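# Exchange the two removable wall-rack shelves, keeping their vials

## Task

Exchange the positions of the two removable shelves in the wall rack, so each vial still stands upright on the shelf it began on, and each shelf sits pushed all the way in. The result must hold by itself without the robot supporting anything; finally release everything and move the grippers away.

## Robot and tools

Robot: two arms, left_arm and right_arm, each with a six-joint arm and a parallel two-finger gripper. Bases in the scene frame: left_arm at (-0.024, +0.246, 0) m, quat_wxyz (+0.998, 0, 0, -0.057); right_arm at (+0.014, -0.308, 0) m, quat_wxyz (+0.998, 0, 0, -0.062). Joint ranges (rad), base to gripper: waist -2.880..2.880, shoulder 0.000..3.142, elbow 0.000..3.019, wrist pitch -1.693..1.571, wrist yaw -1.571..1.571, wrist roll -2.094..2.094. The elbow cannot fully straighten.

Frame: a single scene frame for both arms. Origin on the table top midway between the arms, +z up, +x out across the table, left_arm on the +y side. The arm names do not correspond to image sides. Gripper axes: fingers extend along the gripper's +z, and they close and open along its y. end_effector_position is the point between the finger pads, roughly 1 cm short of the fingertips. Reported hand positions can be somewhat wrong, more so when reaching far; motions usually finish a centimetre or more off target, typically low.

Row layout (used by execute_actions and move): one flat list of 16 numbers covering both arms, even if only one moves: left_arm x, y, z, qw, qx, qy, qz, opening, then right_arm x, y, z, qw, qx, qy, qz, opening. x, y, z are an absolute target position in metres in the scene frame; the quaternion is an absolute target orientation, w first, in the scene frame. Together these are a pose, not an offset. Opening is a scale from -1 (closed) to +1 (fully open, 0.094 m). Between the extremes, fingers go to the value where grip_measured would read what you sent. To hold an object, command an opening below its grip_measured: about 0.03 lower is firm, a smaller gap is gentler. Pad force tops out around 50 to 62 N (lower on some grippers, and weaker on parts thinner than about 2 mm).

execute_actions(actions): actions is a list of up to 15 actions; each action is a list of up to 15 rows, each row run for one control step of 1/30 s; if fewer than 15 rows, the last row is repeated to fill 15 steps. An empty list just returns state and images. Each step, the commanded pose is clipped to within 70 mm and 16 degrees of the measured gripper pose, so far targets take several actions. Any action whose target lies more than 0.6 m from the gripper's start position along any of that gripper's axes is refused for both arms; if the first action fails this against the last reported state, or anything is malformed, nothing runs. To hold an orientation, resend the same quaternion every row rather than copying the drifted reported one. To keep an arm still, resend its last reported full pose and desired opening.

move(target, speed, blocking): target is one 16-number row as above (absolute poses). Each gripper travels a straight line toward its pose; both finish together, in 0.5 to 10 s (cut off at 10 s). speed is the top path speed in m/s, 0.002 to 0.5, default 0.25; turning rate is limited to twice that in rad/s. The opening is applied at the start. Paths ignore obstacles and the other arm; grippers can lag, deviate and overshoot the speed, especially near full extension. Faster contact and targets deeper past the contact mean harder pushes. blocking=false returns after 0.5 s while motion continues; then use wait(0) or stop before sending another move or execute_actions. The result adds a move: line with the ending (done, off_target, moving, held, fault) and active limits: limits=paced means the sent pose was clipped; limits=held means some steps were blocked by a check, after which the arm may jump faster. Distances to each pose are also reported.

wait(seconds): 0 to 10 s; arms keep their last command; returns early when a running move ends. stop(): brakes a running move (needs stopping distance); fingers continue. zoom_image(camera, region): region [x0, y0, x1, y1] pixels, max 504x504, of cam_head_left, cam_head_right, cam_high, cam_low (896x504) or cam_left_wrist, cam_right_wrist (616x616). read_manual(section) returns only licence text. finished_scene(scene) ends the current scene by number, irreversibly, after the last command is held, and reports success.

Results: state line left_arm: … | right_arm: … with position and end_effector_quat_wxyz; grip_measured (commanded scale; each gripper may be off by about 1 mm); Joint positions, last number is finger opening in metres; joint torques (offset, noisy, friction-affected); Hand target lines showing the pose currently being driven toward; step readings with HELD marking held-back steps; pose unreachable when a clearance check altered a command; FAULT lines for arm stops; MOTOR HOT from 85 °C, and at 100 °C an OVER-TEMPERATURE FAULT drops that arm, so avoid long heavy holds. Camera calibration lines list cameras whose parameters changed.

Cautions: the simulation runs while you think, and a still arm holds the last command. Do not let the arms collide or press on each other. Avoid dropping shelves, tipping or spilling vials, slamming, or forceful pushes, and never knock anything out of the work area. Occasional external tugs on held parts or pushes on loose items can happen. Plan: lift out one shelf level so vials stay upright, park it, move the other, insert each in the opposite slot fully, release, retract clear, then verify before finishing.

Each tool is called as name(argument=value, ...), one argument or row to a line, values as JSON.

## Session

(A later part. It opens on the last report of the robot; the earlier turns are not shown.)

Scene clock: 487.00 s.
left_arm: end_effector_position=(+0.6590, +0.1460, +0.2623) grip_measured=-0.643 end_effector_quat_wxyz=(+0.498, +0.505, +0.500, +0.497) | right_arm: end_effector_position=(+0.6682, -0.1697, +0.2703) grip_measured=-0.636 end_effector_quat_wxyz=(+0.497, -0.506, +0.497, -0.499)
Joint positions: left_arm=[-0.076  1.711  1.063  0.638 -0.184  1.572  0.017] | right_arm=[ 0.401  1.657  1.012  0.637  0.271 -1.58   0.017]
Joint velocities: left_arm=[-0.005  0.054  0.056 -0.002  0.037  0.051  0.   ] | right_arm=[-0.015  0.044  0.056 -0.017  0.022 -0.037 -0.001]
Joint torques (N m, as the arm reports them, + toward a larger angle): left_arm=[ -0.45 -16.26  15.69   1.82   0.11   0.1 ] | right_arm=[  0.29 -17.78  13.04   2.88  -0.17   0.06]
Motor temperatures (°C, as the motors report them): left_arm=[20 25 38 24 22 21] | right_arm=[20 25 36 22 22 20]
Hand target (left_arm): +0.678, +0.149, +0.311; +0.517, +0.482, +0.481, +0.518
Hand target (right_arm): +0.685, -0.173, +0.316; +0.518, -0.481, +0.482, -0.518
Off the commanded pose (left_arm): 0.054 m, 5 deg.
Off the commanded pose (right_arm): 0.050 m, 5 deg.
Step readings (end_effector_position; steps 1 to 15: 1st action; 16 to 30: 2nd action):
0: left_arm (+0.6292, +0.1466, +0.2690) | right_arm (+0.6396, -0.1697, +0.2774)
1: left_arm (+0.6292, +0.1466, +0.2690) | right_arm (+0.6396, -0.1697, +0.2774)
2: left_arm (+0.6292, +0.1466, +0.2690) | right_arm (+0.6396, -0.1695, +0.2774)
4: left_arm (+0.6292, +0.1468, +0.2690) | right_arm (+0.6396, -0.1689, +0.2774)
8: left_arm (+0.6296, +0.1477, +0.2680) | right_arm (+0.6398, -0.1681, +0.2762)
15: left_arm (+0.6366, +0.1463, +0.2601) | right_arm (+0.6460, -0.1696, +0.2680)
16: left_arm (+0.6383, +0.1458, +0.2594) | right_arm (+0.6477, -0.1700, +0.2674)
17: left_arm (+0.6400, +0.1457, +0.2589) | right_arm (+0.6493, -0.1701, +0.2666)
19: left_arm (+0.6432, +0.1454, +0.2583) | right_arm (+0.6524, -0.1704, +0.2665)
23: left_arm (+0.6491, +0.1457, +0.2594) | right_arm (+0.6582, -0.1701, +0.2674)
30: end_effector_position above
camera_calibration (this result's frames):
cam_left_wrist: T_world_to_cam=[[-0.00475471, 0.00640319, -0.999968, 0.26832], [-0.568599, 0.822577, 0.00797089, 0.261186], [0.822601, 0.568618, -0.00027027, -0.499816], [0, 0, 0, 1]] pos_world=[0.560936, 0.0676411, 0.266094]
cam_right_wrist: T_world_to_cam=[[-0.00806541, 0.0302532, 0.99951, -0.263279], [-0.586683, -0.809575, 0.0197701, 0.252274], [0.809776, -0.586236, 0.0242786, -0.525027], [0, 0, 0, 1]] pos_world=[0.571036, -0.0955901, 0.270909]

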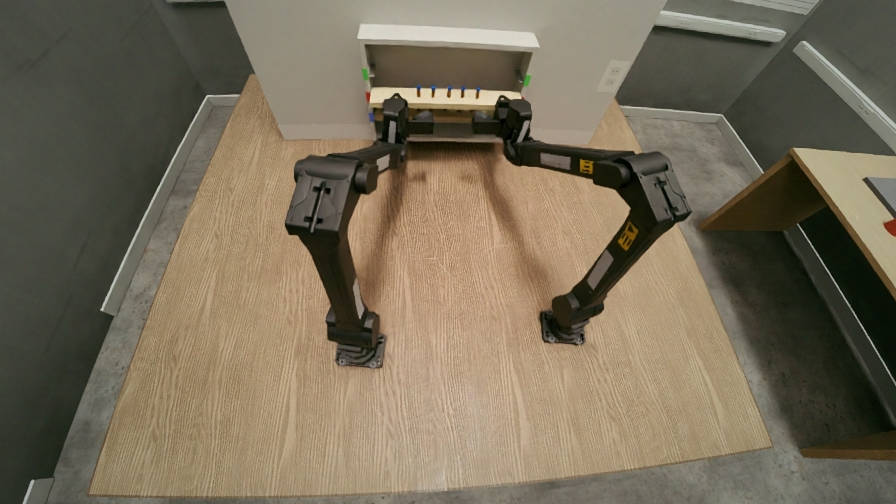

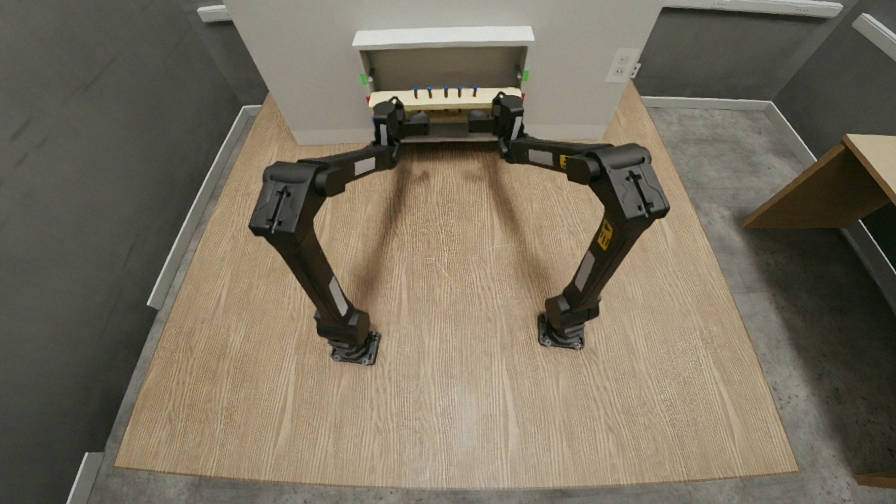

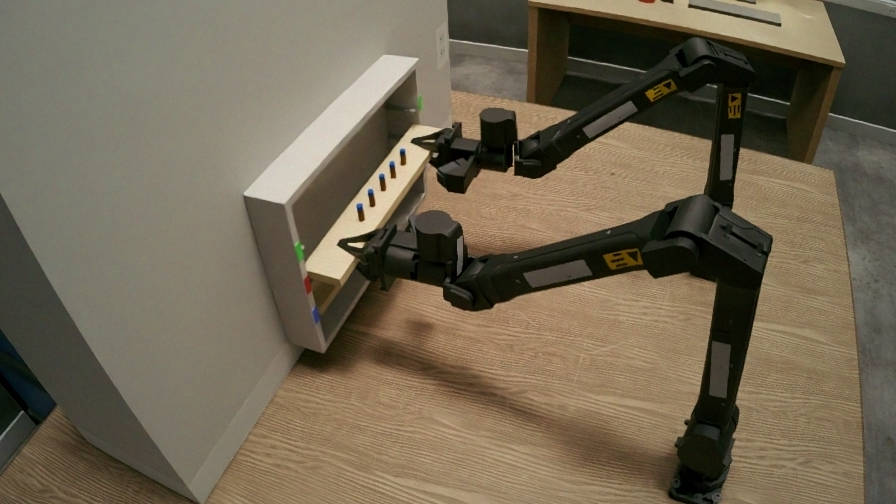

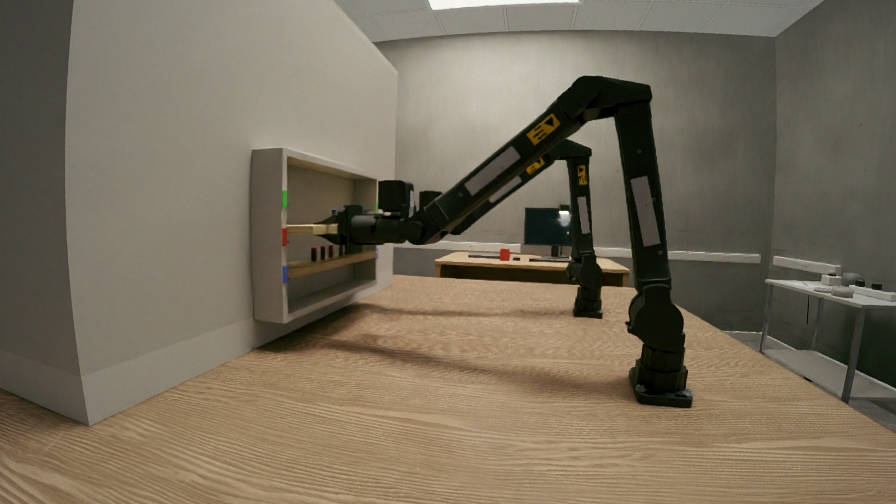

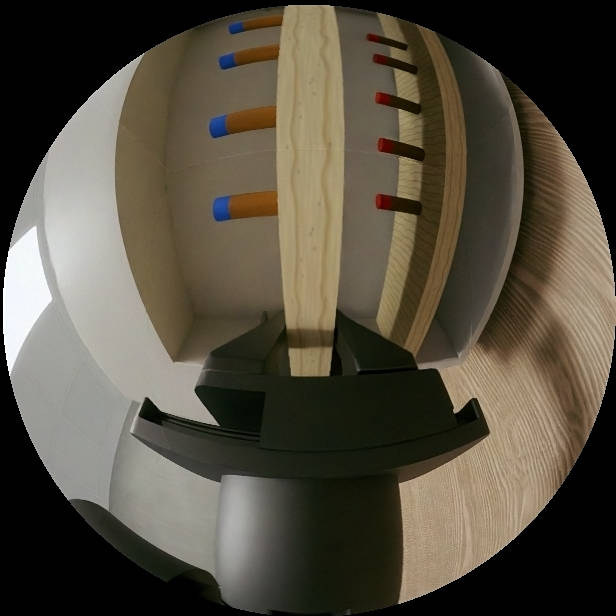

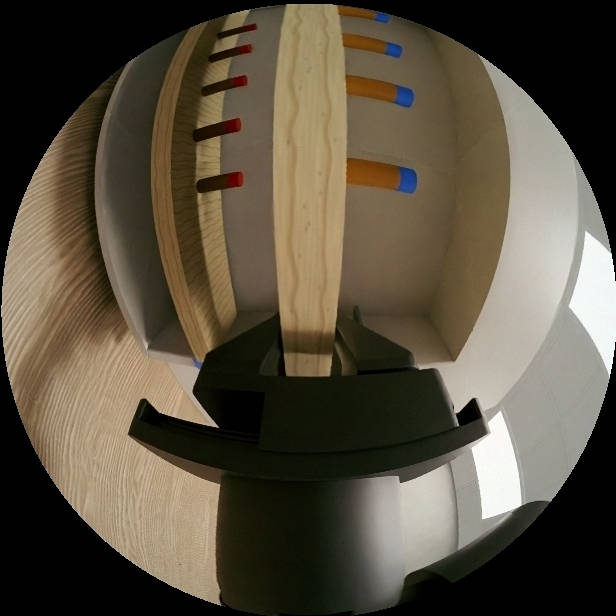

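execute_actions(
  actions=[
    [[0.6855,0.1485,0.31,0.518,0.482,0.482,0.518,-0.69,0.6925,-0.1715,0.315,0.518,-0.482,0.482,-0.518,-0.69],[0.6875,0.1485,0.3097,0.519,0.481,0.481,0.519,-0.69,0.6945,-0.1715,0.3147,0.519,-0.481,0.481,-0.519,-0.69],[0.69,0.1485,0.3094,0.519,0.481,0.481,0.519,-0.69,0.697,-0.1715,0.3144,0.519,-0.481,0.481,-0.519,-0.69],[0.693,0.1485,0.309,0.519,0.481,0.481,0.519,-0.69,0.7,-0.1715,0.314,0.519,-0.481,0.481,-0.519,-0.69],[0.696,0.1485,0.3086,0.519,0.481,0.481,0.519,-0.69,0.703,-0.1715,0.3136,0.519,-0.481,0.481,-0.519,-0.69],[0.699,0.1485,0.3082,0.52,0.48,0.48,0.52,-0.69,0.706,-0.1715,0.3132,0.52,-0.48,0.48,-0.52,-0.69],[0.702,0.1485,0.3078,0.52,0.48,0.48,0.52,-0.69,0.709,-0.1715,0.3128,0.52,-0.48,0.48,-0.52,-0.69],[0.705,0.1485,0.3074,0.52,0.48,0.48,0.52,-0.69,0.712,-0.1715,0.3124,0.52,-0.48,0.48,-0.52,-0.69],[0.708,0.1485,0.307,0.52,0.48,0.48,0.52,-0.69,0.715,-0.1715,0.312,0.52,-0.48,0.48,-0.52,-0.69],[0.711,0.1485,0.3066,0.52,0.48,0.48,0.52,-0.69,0.718,-0.1715,0.3116,0.52,-0.48,0.48,-0.52,-0.69],[0.714,0.1485,0.3062,0.521,0.479,0.479,0.521,-0.69,0.721,-0.1715,0.3112,0.521,-0.479,0.479,-0.521,-0.69],[0.717,0.1485,0.3058,0.521,0.479,0.479,0.521,-0.69,0.724,-0.1715,0.3108,0.521,-0.479,0.479,-0.521,-0.69],[0.72,0.1485,0.3054,0.521,0.479,0.479,0.521,-0.69,0.727,-0.1715,0.3104,0.521,-0.479,0.479,-0.521,-0.69],[0.723,0.1485,0.305,0.521,0.479,0.479,0.521,-0.69,0.73,-0.1715,0.31,0.521,-0.479,0.479,-0.521,-0.69],[0.7255,0.1485,0.3045,0.521,0.479,0.479,0.521,-0.69,0.7325,-0.1715,0.3095,0.521,-0.479,0.479,-0.521,-0.69]],
    [[0.728,0.1485,0.304,0.521,0.479,0.479,0.521,-0.69,0.735,-0.1715,0.309,0.521,-0.479,0.479,-0.521,-0.69],[0.73,0.1485,0.3035,0.521,0.479,0.479,0.521,-0.69,0.737,-0.1715,0.3085,0.521,-0.479,0.479,-0.521,-0.69],[0.732,0.1485,0.303,0.521,0.479,0.479,0.521,-0.69,0.739,-0.1715,0.308,0.521,-0.479,0.479,-0.521,-0.69],[0.7335,0.1485,0.3023,0.521,0.479,0.479,0.521,-0.69,0.7405,-0.1715,0.3073,0.521,-0.479,0.479,-0.521,-0.69],[0.735,0.1485,0.3016,0.521,0.479,0.479,0.521,-0.69,0.742,-0.1715,0.3066,0.521,-0.479,0.479,-0.521,-0.69],[0.7365,0.1485,0.301,0.521,0.479,0.479,0.521,-0.69,0.7435,-0.1715,0.306,0.521,-0.479,0.479,-0.521,-0.69],[0.738,0.1485,0.3003,0.521,0.479,0.479,0.521,-0.69,0.745,-0.1715,0.3053,0.521,-0.479,0.479,-0.521,-0.69],[0.739,0.1485,0.2996,0.521,0.479,0.479,0.521,-0.69,0.746,-0.1715,0.3046,0.521,-0.479,0.479,-0.521,-0.69],[0.74,0.1485,0.299,0.521,0.479,0.479,0.521,-0.69,0.747,-0.1715,0.304,0.521,-0.479,0.479,-0.521,-0.69],[0.741,0.1485,0.2983,0.521,0.479,0.479,0.521,-0.69,0.748,-0.1715,0.3033,0.521,-0.479,0.479,-0.521,-0.69],[0.742,0.1485,0.2976,0.521,0.479,0.479,0.521,-0.69,0.749,-0.1715,0.3026,0.521,-0.479,0.479,-0.521,-0.69],[0.743,0.1485,0.297,0.521,0.479,0.479,0.521,-0.69,0.75,-0.1715,0.302,0.521,-0.479,0.479,-0.521,-0.69],[0.744,0.1485,0.2963,0.521,0.479,0.479,0.521,-0.69,0.751,-0.1715,0.3013,0.521,-0.479,0.479,-0.521,-0.69],[0.745,0.1485,0.2956,0.521,0.479,0.479,0.521,-0.69,0.752,-0.1715,0.3006,0.521,-0.479,0.479,-0.521,-0.69],[0.746,0.1485,0.295,0.521,0.479,0.479,0.521,-0.69,0.753,-0.1715,0.3,0.521,-0.479,0.479,-0.521,-0.69]],
    [[0.747,0.1485,0.2943,0.521,0.479,0.479,0.521,-0.69,0.754,-0.1715,0.2993,0.521,-0.479,0.479,-0.521,-0.69],[0.748,0.1485,0.2936,0.521,0.479,0.479,0.521,-0.69,0.755,-0.1715,0.2986,0.521,-0.479,0.479,-0.521,-0.69],[0.749,0.1485,0.293,0.521,0.479,0.479,0.521,-0.69,0.756,-0.1715,0.298,0.521,-0.479,0.479,-0.521,-0.69],[0.75,0.1485,0.2923,0.521,0.479,0.479,0.521,-0.69,0.757,-0.1715,0.2973,0.521,-0.479,0.479,-0.521,-0.69],[0.751,0.1485,0.2916,0.521,0.479,0.479,0.521,-0.69,0.758,-0.1715,0.2966,0.521,-0.479,0.479,-0.521,-0.69],[0.752,0.1485,0.291,0.521,0.479,0.479,0.521,-0.69,0.759,-0.1715,0.296,0.521,-0.479,0.479,-0.521,-0.69]],
  ],
)

zoom_image(
  camera="cam_low",
  region=[260, 180, 400, 310],
)

Scene clock: 537.57 s.
left_arm: end_effector_position=(+0.7235, +0.1458, +0.2490) grip_measured=-0.643 end_effector_quat_wxyz=(+0.501, +0.501, +0.497, +0.501) | right_arm: end_effector_position=(+0.7323, -0.1689, +0.2555) grip_measured=-0.636 end_effector_quat_wxyz=(+0.500, -0.503, +0.496, -0.501)
Joint positions: left_arm=[-0.056  1.875  1.251  0.628 -0.165  1.575  0.017] | right_arm=[ 0.371  1.821  1.189  0.634  0.242 -1.579  0.017]
Joint velocities: left_arm=[ 0.015  0.005 -0.012  0.002 -0.051 -0.037 -0.   ] | right_arm=[ 0.005 -0.005  0.002  0.002  0.051  0.051 -0.001]
Joint torques (N m, as the arm reports them, + toward a larger angle): left_arm=[ -0.84 -17.16  16.76   1.92   0.12   0.07] | right_arm=[ -0.42 -18.39  13.79   3.14  -0.2    0.04]
Motor temperatures (°C, as the motors report them): left_arm=[20 25 45 23 21 21] | right_arm=[20 25 45 22 22 20]
Hand target (left_arm): +0.746, +0.149, +0.291; +0.520, +0.479, +0.478, +0.521
Hand target (right_arm): +0.753, -0.173, +0.296; +0.520, -0.478, +0.479, -0.521
Off the commanded pose (left_arm): 0.051 m, 5 deg.
Off the commanded pose (right_arm): 0.049 m, 5 deg.
Step readings (end_effector_position; steps 1 to 15: 1st action; 16 to 30: 2nd action; 31 to 45: 3rd action):
0: left_arm (+0.6599, +0.1458, +0.2614) | right_arm (+0.6689, -0.1697, +0.2695)
1: left_arm (+0.6599, +0.1458, +0.2612) | right_arm (+0.6690, -0.1696, +0.2693)
2: left_arm (+0.6601, +0.1459, +0.2611) | right_arm (+0.6693, -0.1697, +0.2692)
4: left_arm (+0.6620, +0.1460, +0.2610) | right_arm (+0.6711, -0.1694, +0.2689)
8: left_arm (+0.6721, +0.1462, +0.2601) | right_arm (+0.6816, -0.1693, +0.2681)
15: left_arm (+0.6944, +0.1457, +0.2543) | right_arm (+0.7037, -0.1692, +0.2623)
16: left_arm (+0.6973, +0.1456, +0.2533) | right_arm (+0.7065, -0.1694, +0.2615)
17: left_arm (+0.7000, +0.1455, +0.2523) | right_arm (+0.7091, -0.1694, +0.2603)
19: left_arm (+0.7045, +0.1456, +0.2507) | right_arm (+0.7137, -0.1695, +0.2589)
23: left_arm (+0.7112, +0.1453, +0.2500) | right_arm (+0.7205, -0.1693, +0.2573)
30: left_arm (+0.7194, +0.1456, +0.2499) | right_arm (+0.7286, -0.1690, +0.2568)
31: left_arm (+0.7204, +0.1457, +0.2496) | right_arm (+0.7297, -0.1689, +0.2564)
32: left_arm (+0.7214, +0.1458, +0.2496) | right_arm (+0.7309, -0.1691, +0.2564)
34: left_arm (+0.7235, +0.1458, +0.2493) | right_arm (+0.7323, -0.1689, +0.2555)
38: left_arm (+0.7235, +0.1458, +0.2490) | right_arm (+0.7323, -0.1689, +0.2555)
45: end_effector_position above
camera_calibration (this result's frames):
cam_left_wrist: T_world_to_cam=[[0.0098769, 0.00711441, -0.999926, 0.24466], [-0.569903, 0.821712, 0.000217148, 0.301086], [0.821653, 0.569858, 0.0121705, -0.555451], [0, 0, 0, 1]] pos_world=[0.625561, 0.0673818, 0.251336]
cam_right_wrist: T_world_to_cam=[[-0.0179695, 0.0267453, 0.999481, -0.241267], [-0.587146, -0.809405, 0.0111028, 0.293386], [0.809281, -0.586642, 0.030248, -0.577348], [0, 0, 0, 1]] pos_world=[0.635163, -0.0947756, 0.255348]

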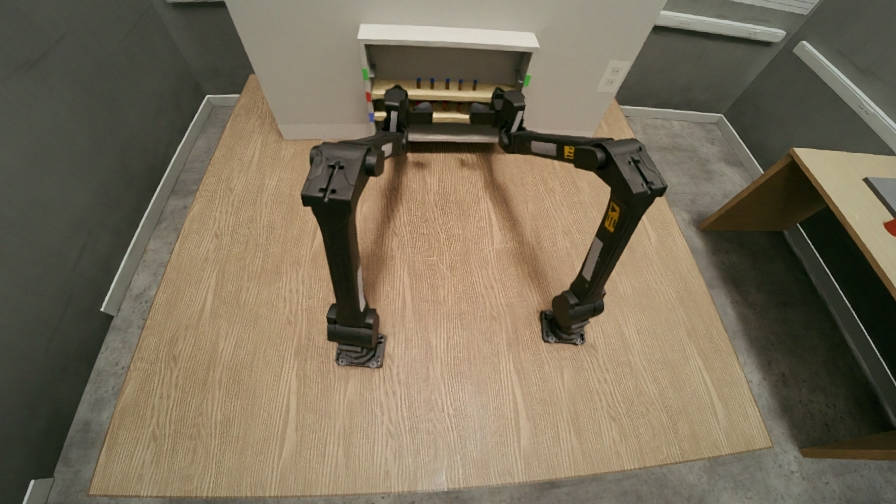

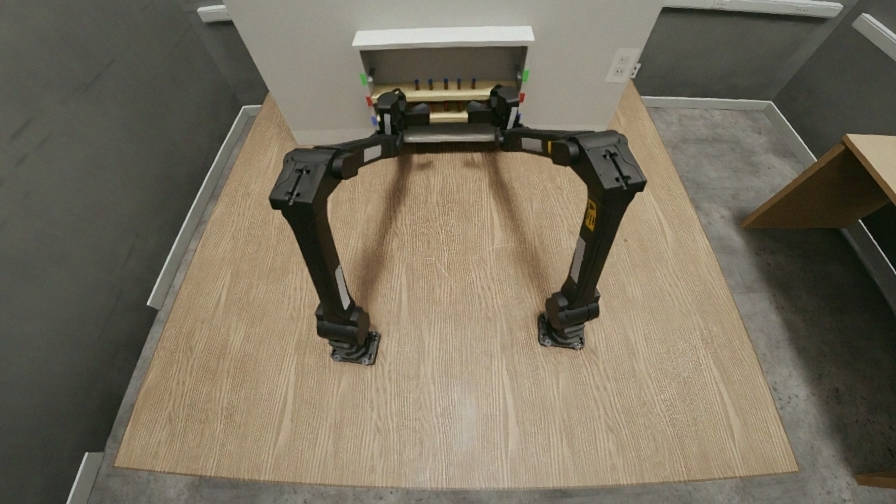

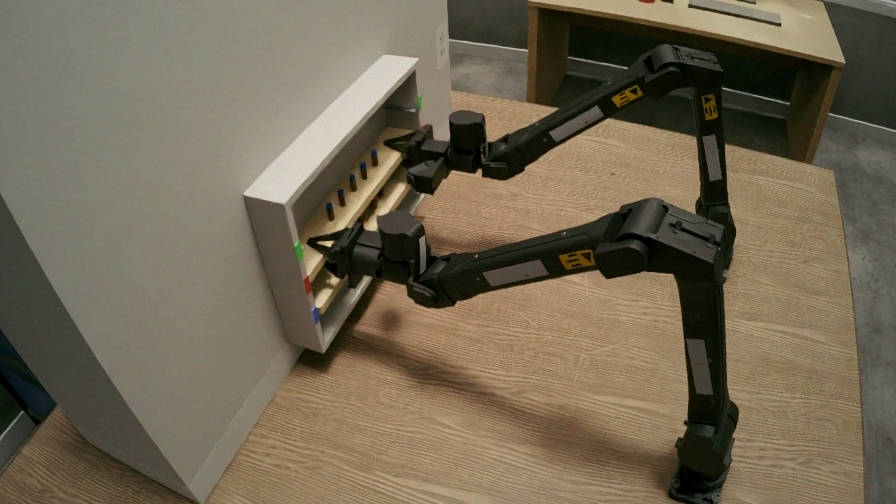

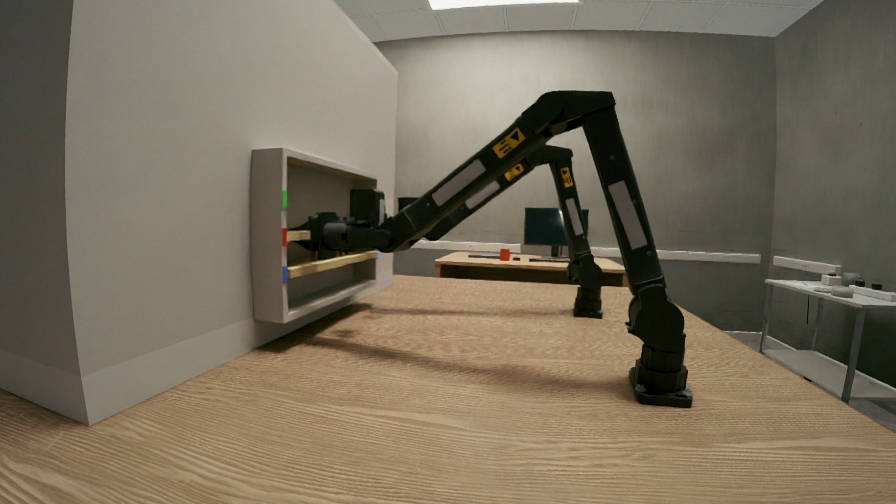

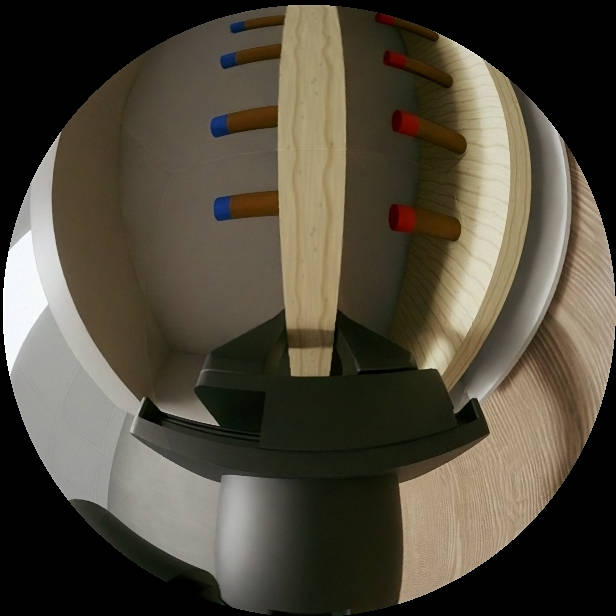

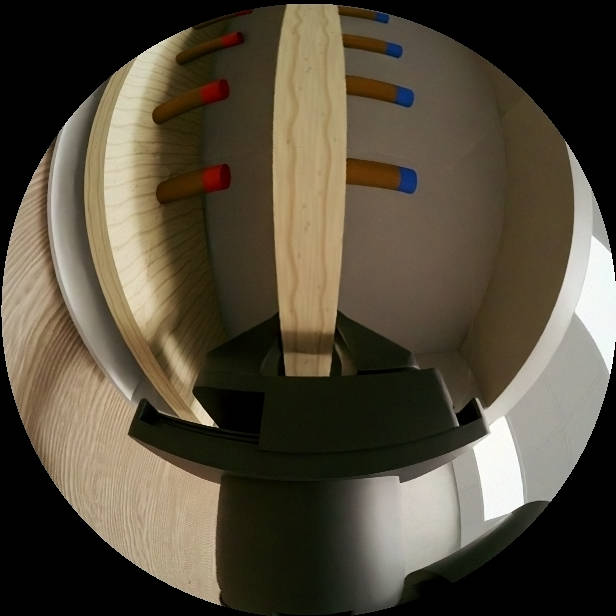

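Region (260, 180, 400, 310) of cam_low's 896x504 image, scaled by 3.600, with more detail than that image has; it fills the top 468 rows of this view, and the rest is white.

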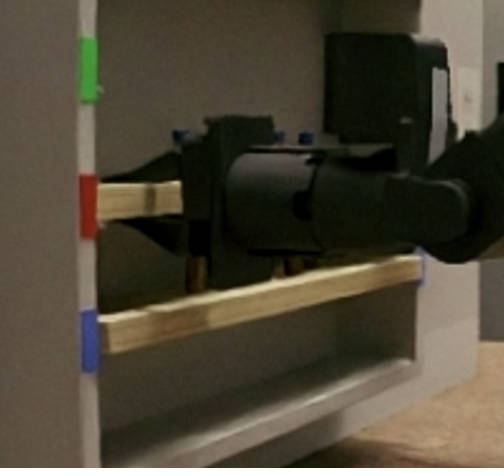

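execute_actions(
  actions=[],
)

Scene clock: 562.23 s.
left_arm: end_effector_position=(+0.7235, +0.1458, +0.2490) grip_measured=-0.643 end_effector_quat_wxyz=(+0.501, +0.501, +0.497, +0.501) | right_arm: end_effector_position=(+0.7323, -0.1689, +0.2555) grip_measured=-0.636 end_effector_quat_wxyz=(+0.500, -0.503, +0.496, -0.501)
Joint positions: left_arm=[-0.056  1.875  1.251  0.628 -0.165  1.575  0.017] | right_arm=[ 0.371  1.821  1.189  0.634  0.242 -1.579  0.017]
Joint velocities: left_arm=[-0.005 -0.005  0.012 -0.017 -0.051 -0.022  0.   ] | right_arm=[ 0.005 -0.005 -0.012 -0.012 -0.007 -0.022  0.   ]
Joint torques (N m, as the arm reports them, + toward a larger angle): left_arm=[ -0.81 -17.19  16.78   1.92   0.11   0.06] | right_arm=[ -0.53 -18.53  13.74   3.12  -0.17   0.05]
Motor temperatures (°C, as the motors report them): left_arm=[20 25 47 23 22 21] | right_arm=[20 26 47 22 22 20]
Hand target (left_arm): +0.746, +0.149, +0.291; +0.520, +0.479, +0.478, +0.521
Hand target (right_arm): +0.753, -0.173, +0.296; +0.520, -0.478, +0.479, -0.521
Off the commanded pose (left_arm): 0.051 m, 5 deg.
Off the commanded pose (right_arm): 0.049 m, 5 deg.
camera_calibration (this result's frames):
cam_left_wrist: T_world_to_cam=[[0.0098769, 0.00711441, -0.999926, 0.24466], [-0.569903, 0.821712, 0.000217148, 0.301086], [0.821653, 0.569858, 0.0121705, -0.555451], [0, 0, 0, 1]] pos_world=[0.625561, 0.0673818, 0.251336]
cam_right_wrist: T_world_to_cam=[[-0.0179695, 0.0267453, 0.999481, -0.241267], [-0.587146, -0.809405, 0.0111028, 0.293386], [0.809281, -0.586642, 0.030248, -0.577348], [0, 0, 0, 1]] pos_world=[0.635163, -0.0947756, 0.255348]

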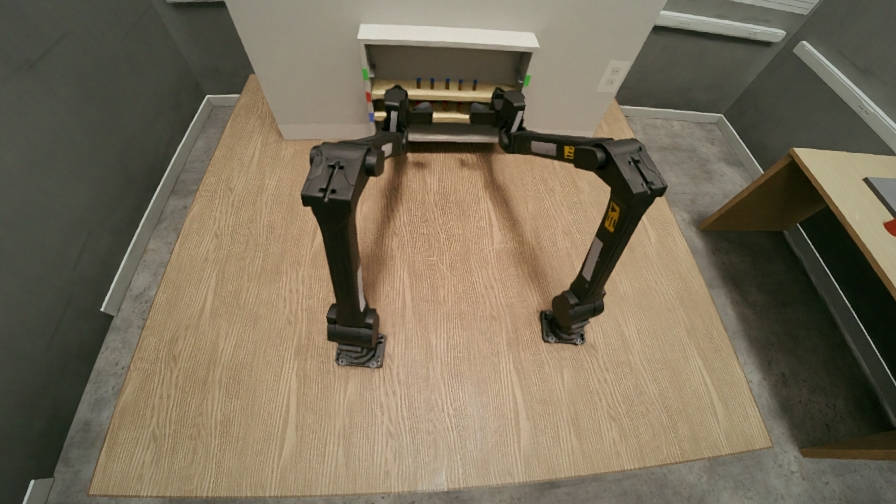

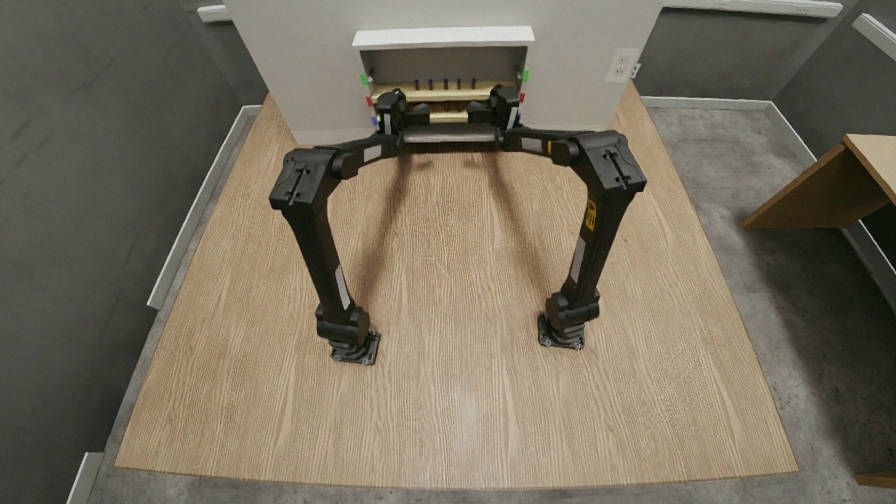

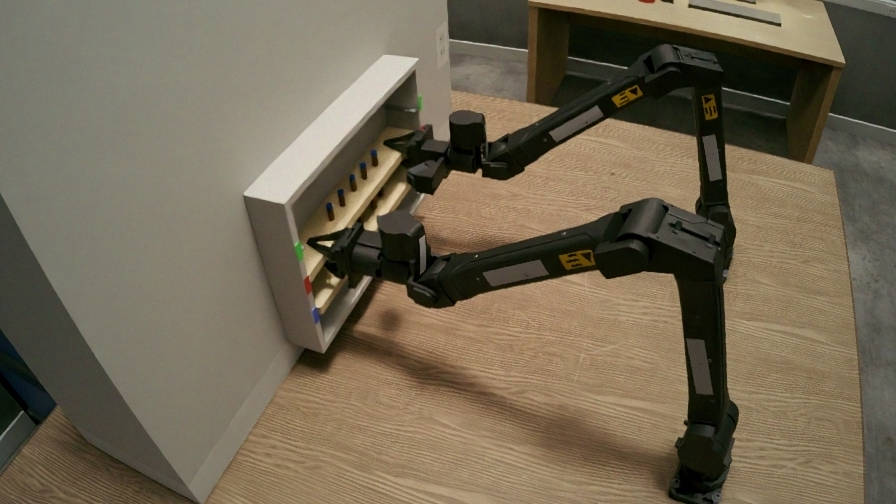

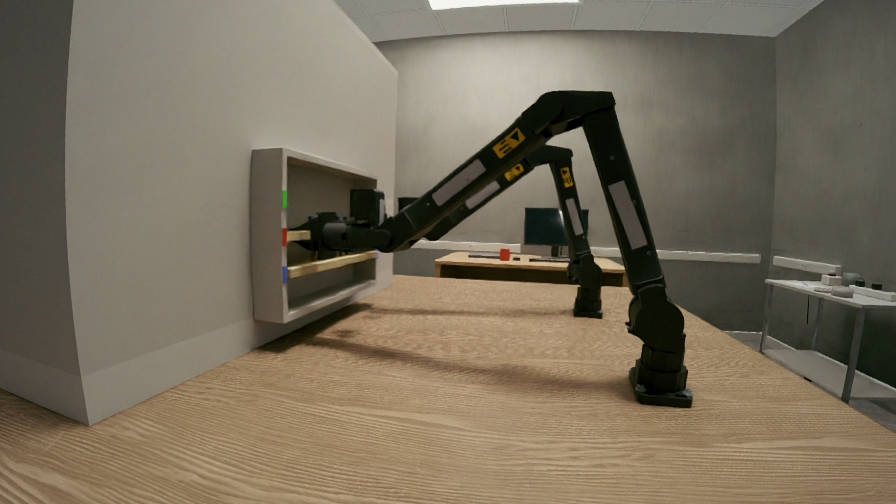

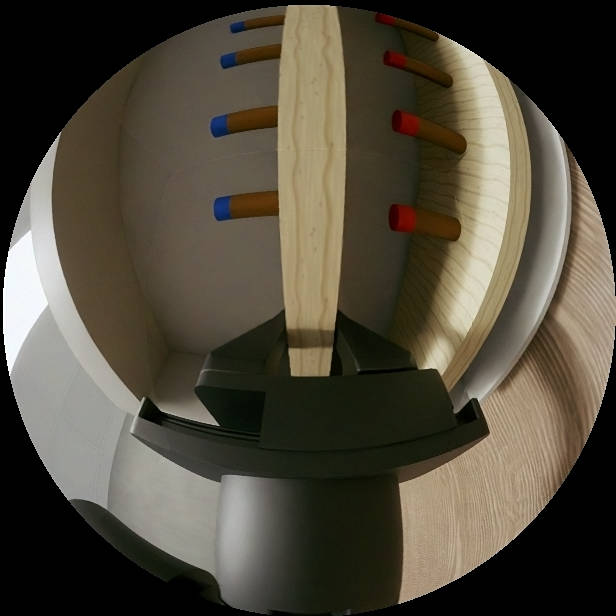

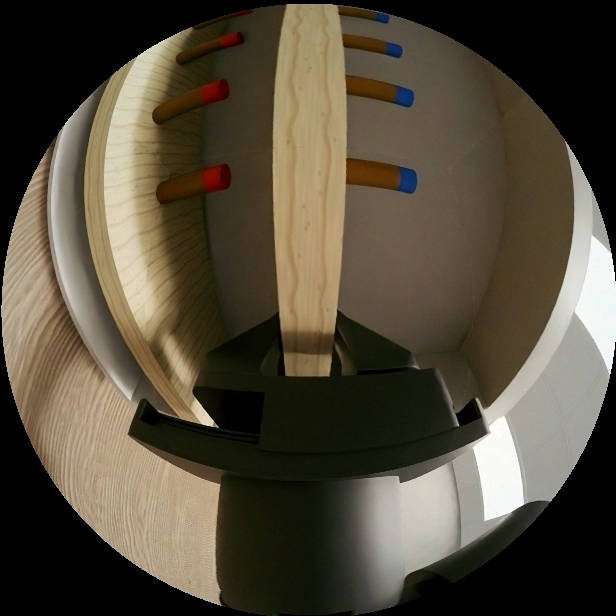

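execute_actions(
  actions=[
    [[0.744,0.148,0.286,0.518,0.482,0.482,0.518,-0.69,0.752,-0.171,0.292,0.518,-0.482,0.482,-0.518,-0.69],[0.741,0.148,0.281,0.515,0.485,0.485,0.515,-0.69,0.749,-0.171,0.287,0.515,-0.485,0.485,-0.515,-0.69],[0.738,0.1475,0.277,0.513,0.487,0.487,0.513,-0.69,0.746,-0.1705,0.283,0.513,-0.487,0.487,-0.513,-0.69],[0.735,0.147,0.273,0.511,0.489,0.489,0.511,-0.68,0.743,-0.170,0.279,0.511,-0.489,0.489,-0.511,-0.68],[0.733,0.147,0.270,0.509,0.491,0.491,0.509,-0.67,0.741,-0.170,0.276,0.509,-0.491,0.491,-0.509,-0.67],[0.732,0.147,0.268,0.508,0.492,0.492,0.508,-0.66,0.7405,-0.170,0.2745,0.508,-0.492,0.492,-0.508,-0.66],[0.732,0.147,0.268,0.508,0.492,0.492,0.508,-0.64,0.7405,-0.170,0.2745,0.508,-0.492,0.492,-0.508,-0.64],[0.732,0.147,0.268,0.508,0.492,0.492,0.508,-0.61,0.7405,-0.170,0.2745,0.508,-0.492,0.492,-0.508,-0.61],[0.732,0.147,0.268,0.508,0.492,0.492,0.508,-0.56,0.7405,-0.170,0.2745,0.508,-0.492,0.492,-0.508,-0.56],[0.732,0.147,0.268,0.508,0.492,0.492,0.508,-0.48,0.7405,-0.170,0.2745,0.508,-0.492,0.492,-0.508,-0.48],[0.732,0.147,0.268,0.508,0.492,0.492,0.508,-0.36,0.7405,-0.170,0.2745,0.508,-0.492,0.492,-0.508,-0.36],[0.732,0.147,0.268,0.508,0.492,0.492,0.508,-0.22,0.7405,-0.170,0.2745,0.508,-0.492,0.492,-0.508,-0.22],[0.732,0.147,0.268,0.508,0.492,0.492,0.508,-0.08,0.7405,-0.170,0.2745,0.508,-0.492,0.492,-0.508,-0.08],[0.732,0.147,0.268,0.508,0.492,0.492,0.508,0.06,0.7405,-0.170,0.2745,0.508,-0.492,0.492,-0.508,0.06],[0.732,0.147,0.268,0.508,0.492,0.492,0.508,0.15,0.7405,-0.170,0.2745,0.508,-0.492,0.492,-0.508,0.15]],
    [[0.729,0.147,0.270,0.509,0.491,0.491,0.509,0.15,0.737,-0.170,0.274,0.508,-0.492,0.492,-0.508,0.15],[0.725,0.147,0.272,0.510,0.490,0.490,0.510,0.15,0.733,-0.170,0.273,0.509,-0.491,0.491,-0.509,0.15],[0.721,0.147,0.274,0.511,0.489,0.489,0.511,0.15,0.729,-0.170,0.272,0.509,-0.491,0.491,-0.509,0.15],[0.717,0.147,0.276,0.512,0.488,0.488,0.512,0.15,0.725,-0.170,0.271,0.510,-0.490,0.490,-0.510,0.15],[0.713,0.147,0.278,0.512,0.488,0.488,0.512,0.15,0.721,-0.170,0.270,0.510,-0.490,0.490,-0.510,0.15],[0.709,0.147,0.279,0.512,0.488,0.488,0.512,0.15,0.717,-0.170,0.270,0.510,-0.490,0.490,-0.510,0.15],[0.705,0.147,0.280,0.512,0.488,0.488,0.512,0.15,0.713,-0.170,0.270,0.510,-0.490,0.490,-0.510,0.15],[0.701,0.147,0.280,0.512,0.488,0.488,0.512,0.15,0.709,-0.170,0.270,0.510,-0.490,0.490,-0.510,0.15],[0.697,0.147,0.280,0.512,0.488,0.488,0.512,0.15,0.705,-0.170,0.270,0.510,-0.490,0.490,-0.510,0.15],[0.693,0.147,0.280,0.512,0.488,0.488,0.512,0.15,0.701,-0.170,0.270,0.510,-0.490,0.490,-0.510,0.15],[0.689,0.147,0.280,0.512,0.488,0.488,0.512,0.15,0.697,-0.170,0.270,0.510,-0.490,0.490,-0.510,0.15],[0.685,0.147,0.280,0.512,0.488,0.488,0.512,0.15,0.693,-0.170,0.270,0.510,-0.490,0.490,-0.510,0.15],[0.681,0.147,0.280,0.512,0.488,0.488,0.512,0.15,0.689,-0.170,0.270,0.510,-0.490,0.490,-0.510,0.15],[0.677,0.147,0.280,0.512,0.488,0.488,0.512,0.15,0.685,-0.170,0.270,0.510,-0.490,0.490,-0.510,0.15],[0.673,0.147,0.280,0.512,0.488,0.488,0.512,0.15,0.681,-0.170,0.270,0.510,-0.490,0.490,-0.510,0.15]],
    [[0.669,0.147,0.280,0.512,0.488,0.488,0.512,0.15,0.677,-0.170,0.270,0.510,-0.490,0.490,-0.510,0.15],[0.665,0.147,0.280,0.512,0.488,0.488,0.512,0.15,0.673,-0.170,0.270,0.510,-0.490,0.490,-0.510,0.15],[0.661,0.147,0.280,0.512,0.488,0.488,0.512,0.15,0.669,-0.170,0.270,0.510,-0.490,0.490,-0.510,0.15],[0.657,0.147,0.280,0.512,0.488,0.488,0.512,0.15,0.665,-0.170,0.270,0.510,-0.490,0.490,-0.510,0.15],[0.653,0.147,0.280,0.512,0.488,0.488,0.512,0.15,0.661,-0.170,0.270,0.510,-0.490,0.490,-0.510,0.15],[0.649,0.147,0.280,0.512,0.488,0.488,0.512,0.15,0.657,-0.170,0.270,0.510,-0.490,0.490,-0.510,0.15],[0.645,0.147,0.280,0.512,0.488,0.488,0.512,0.15,0.653,-0.170,0.270,0.510,-0.490,0.490,-0.510,0.15],[0.642,0.147,0.280,0.512,0.488,0.488,0.512,0.15,0.650,-0.170,0.270,0.510,-0.490,0.490,-0.510,0.15],[0.640,0.147,0.280,0.512,0.488,0.488,0.512,0.15,0.648,-0.170,0.270,0.510,-0.490,0.490,-0.510,0.15]],
  ],
)

Scene clock: 596.00 s.
left_arm: end_effector_position=(+0.6452, +0.1494, +0.2577) grip_measured=+0.148 end_effector_quat_wxyz=(+0.498, +0.501, +0.500, +0.501) | right_arm: end_effector_position=(+0.6531, -0.1739, +0.2672) grip_measured=+0.147 end_effector_quat_wxyz=(+0.506, -0.491, +0.495, -0.508)
Joint positions: left_arm=[-0.077  1.693  1.014  0.677 -0.192  1.575  0.054] | right_arm=[ 0.405  1.644  0.956  0.718  0.286 -1.577  0.054]
Joint velocities: left_arm=[-0.005 -0.005 -0.007  0.012 -0.11  -0.051  0.001] | right_arm=[-0.005 -0.015  0.002  0.032 -0.007 -0.051 -0.001]
Joint torques (N m, as the arm reports them, + toward a larger angle): left_arm=[ -2.27 -17.86   8.39   2.92  -0.3    0.  ] | right_arm=[  0.62 -17.05   6.49   3.42   0.41   0.1 ]
Motor temperatures (°C, as the motors report them): left_arm=[20 25 48 23 22 21] | right_arm=[20 26 48 22 22 20]
Hand target (left_arm): +0.640, +0.147, +0.279; +0.512, +0.488, +0.488, +0.512
Hand target (right_arm): +0.648, -0.170, +0.270; +0.510, -0.490, +0.490, -0.510
Off the commanded pose (left_arm): 0.023 m, 3 deg.
Off the commanded pose (right_arm): 0.007 m, 1 deg.
Step readings (end_effector_position; steps 1 to 15: 1st action; 16 to 30: 2nd action; 31 to 45: 3rd action):
0: left_arm (+0.7235, +0.1458, +0.2490) | right_arm (+0.7323, -0.1689, +0.2555)
1: left_arm (+0.7235, +0.1458, +0.2490) | right_arm (+0.7323, -0.1689, +0.2555)
2: left_arm (+0.7235, +0.1458, +0.2490) | right_arm (+0.7323, -0.1689, +0.2555)
4: left_arm (+0.7235, +0.1458, +0.2490) | right_arm (+0.7323, -0.1690, +0.2555)
8: left_arm (+0.7235, +0.1459, +0.2490) | right_arm (+0.7323, -0.1690, +0.2555)
15: left_arm (+0.7235, +0.1459, +0.2490) | right_arm (+0.7322, -0.1690, +0.2557)
16: left_arm (+0.7235, +0.1459, +0.2490) | right_arm (+0.7322, -0.1690, +0.2557)
17: left_arm (+0.7235, +0.1459, +0.2490) | right_arm (+0.7322, -0.1691, +0.2557)
19: left_arm (+0.7235, +0.1460, +0.2490) | right_arm (+0.7321, -0.1695, +0.2563)
23: left_arm (+0.7165, +0.1480, +0.2471) | right_arm (+0.7231, -0.1730, +0.2589)
30: left_arm (+0.6885, +0.1533, +0.2463) | right_arm (+0.6954, -0.1798, +0.2636)
31: left_arm (+0.6844, +0.1534, +0.2471) | right_arm (+0.6914, -0.1798, +0.2645)
32: left_arm (+0.6803, +0.1536, +0.2482) | right_arm (+0.6874, -0.1796, +0.2649)
34: left_arm (+0.6721, +0.1534, +0.2503) | right_arm (+0.6793, -0.1787, +0.2657)
38: left_arm (+0.6557, +0.1516, +0.2532) | right_arm (+0.6630, -0.1762, +0.2655)
45: end_effector_position above
camera_calibration (this result's frames):
cam_left_wrist: T_world_to_cam=[[0.00419997, 0.00815513, -0.999958, 0.257535], [-0.574583, 0.818436, 0.00426139, 0.255969], [0.818436, 0.574541, 0.0081232, -0.490855], [0, 0, 0, 1]] pos_world=[0.547727, 0.0704223, 0.26042]
cam_right_wrist: T_world_to_cam=[[-0.0433077, 0.0171185, 0.998915, -0.239294], [-0.59541, -0.803331, -0.0120471, 0.255384], [0.802254, -0.595286, 0.044983, -0.517413], [0, 0, 0, 1]] pos_world=[0.556791, -0.098754, 0.265386]

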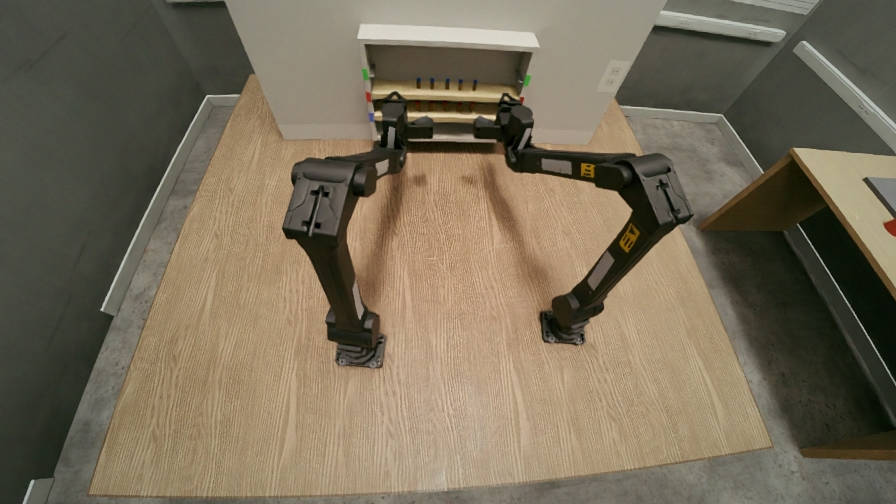

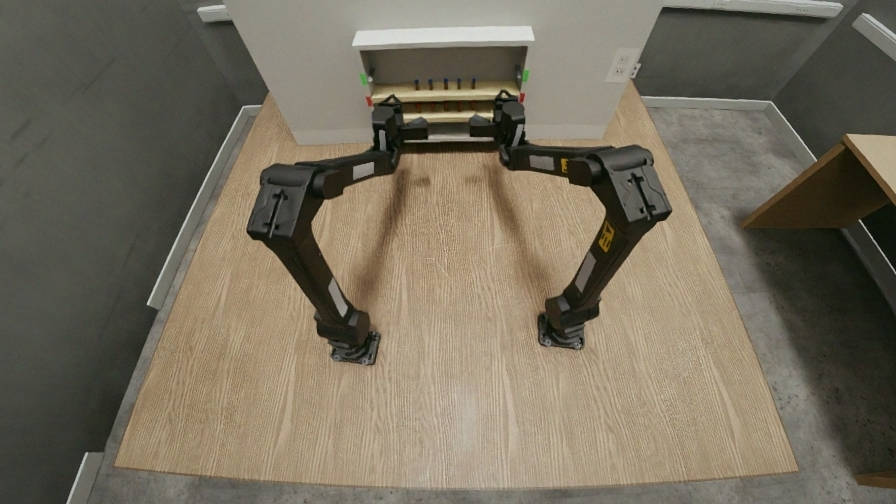

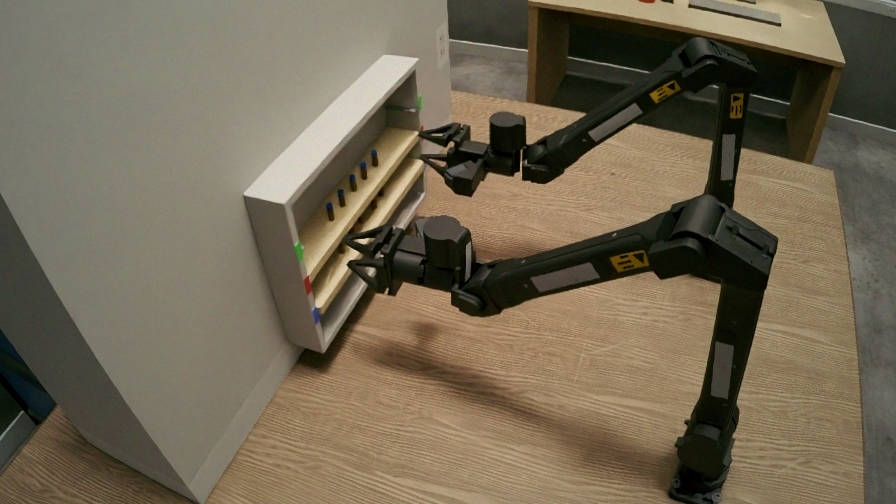

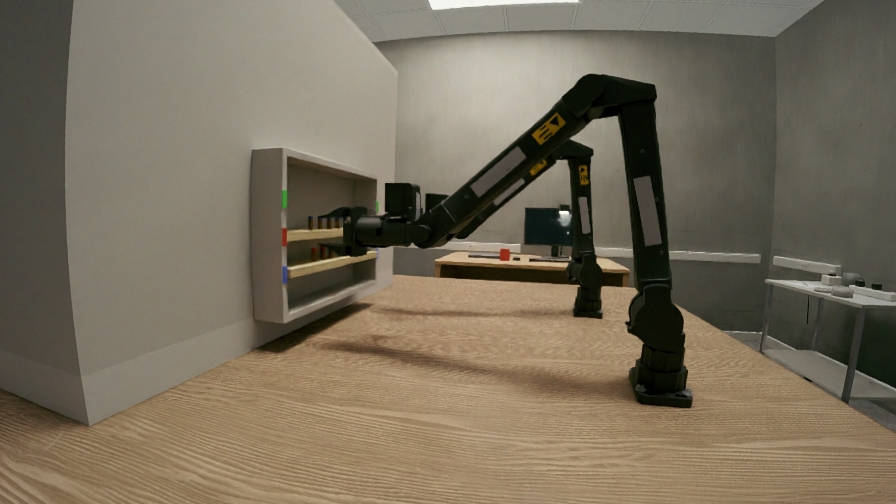

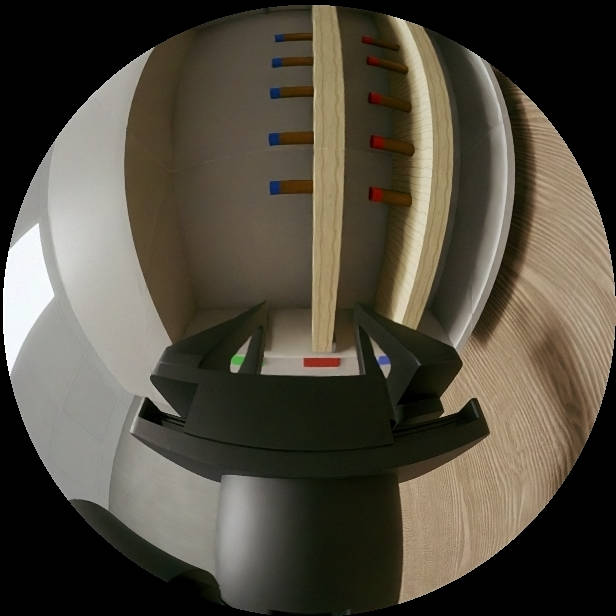

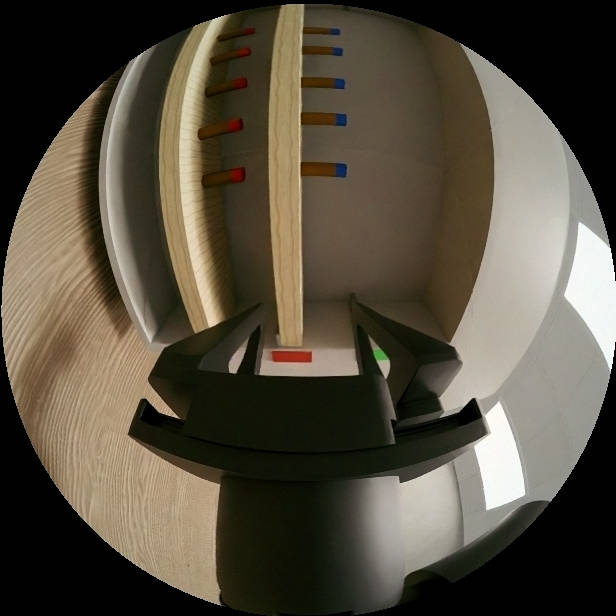

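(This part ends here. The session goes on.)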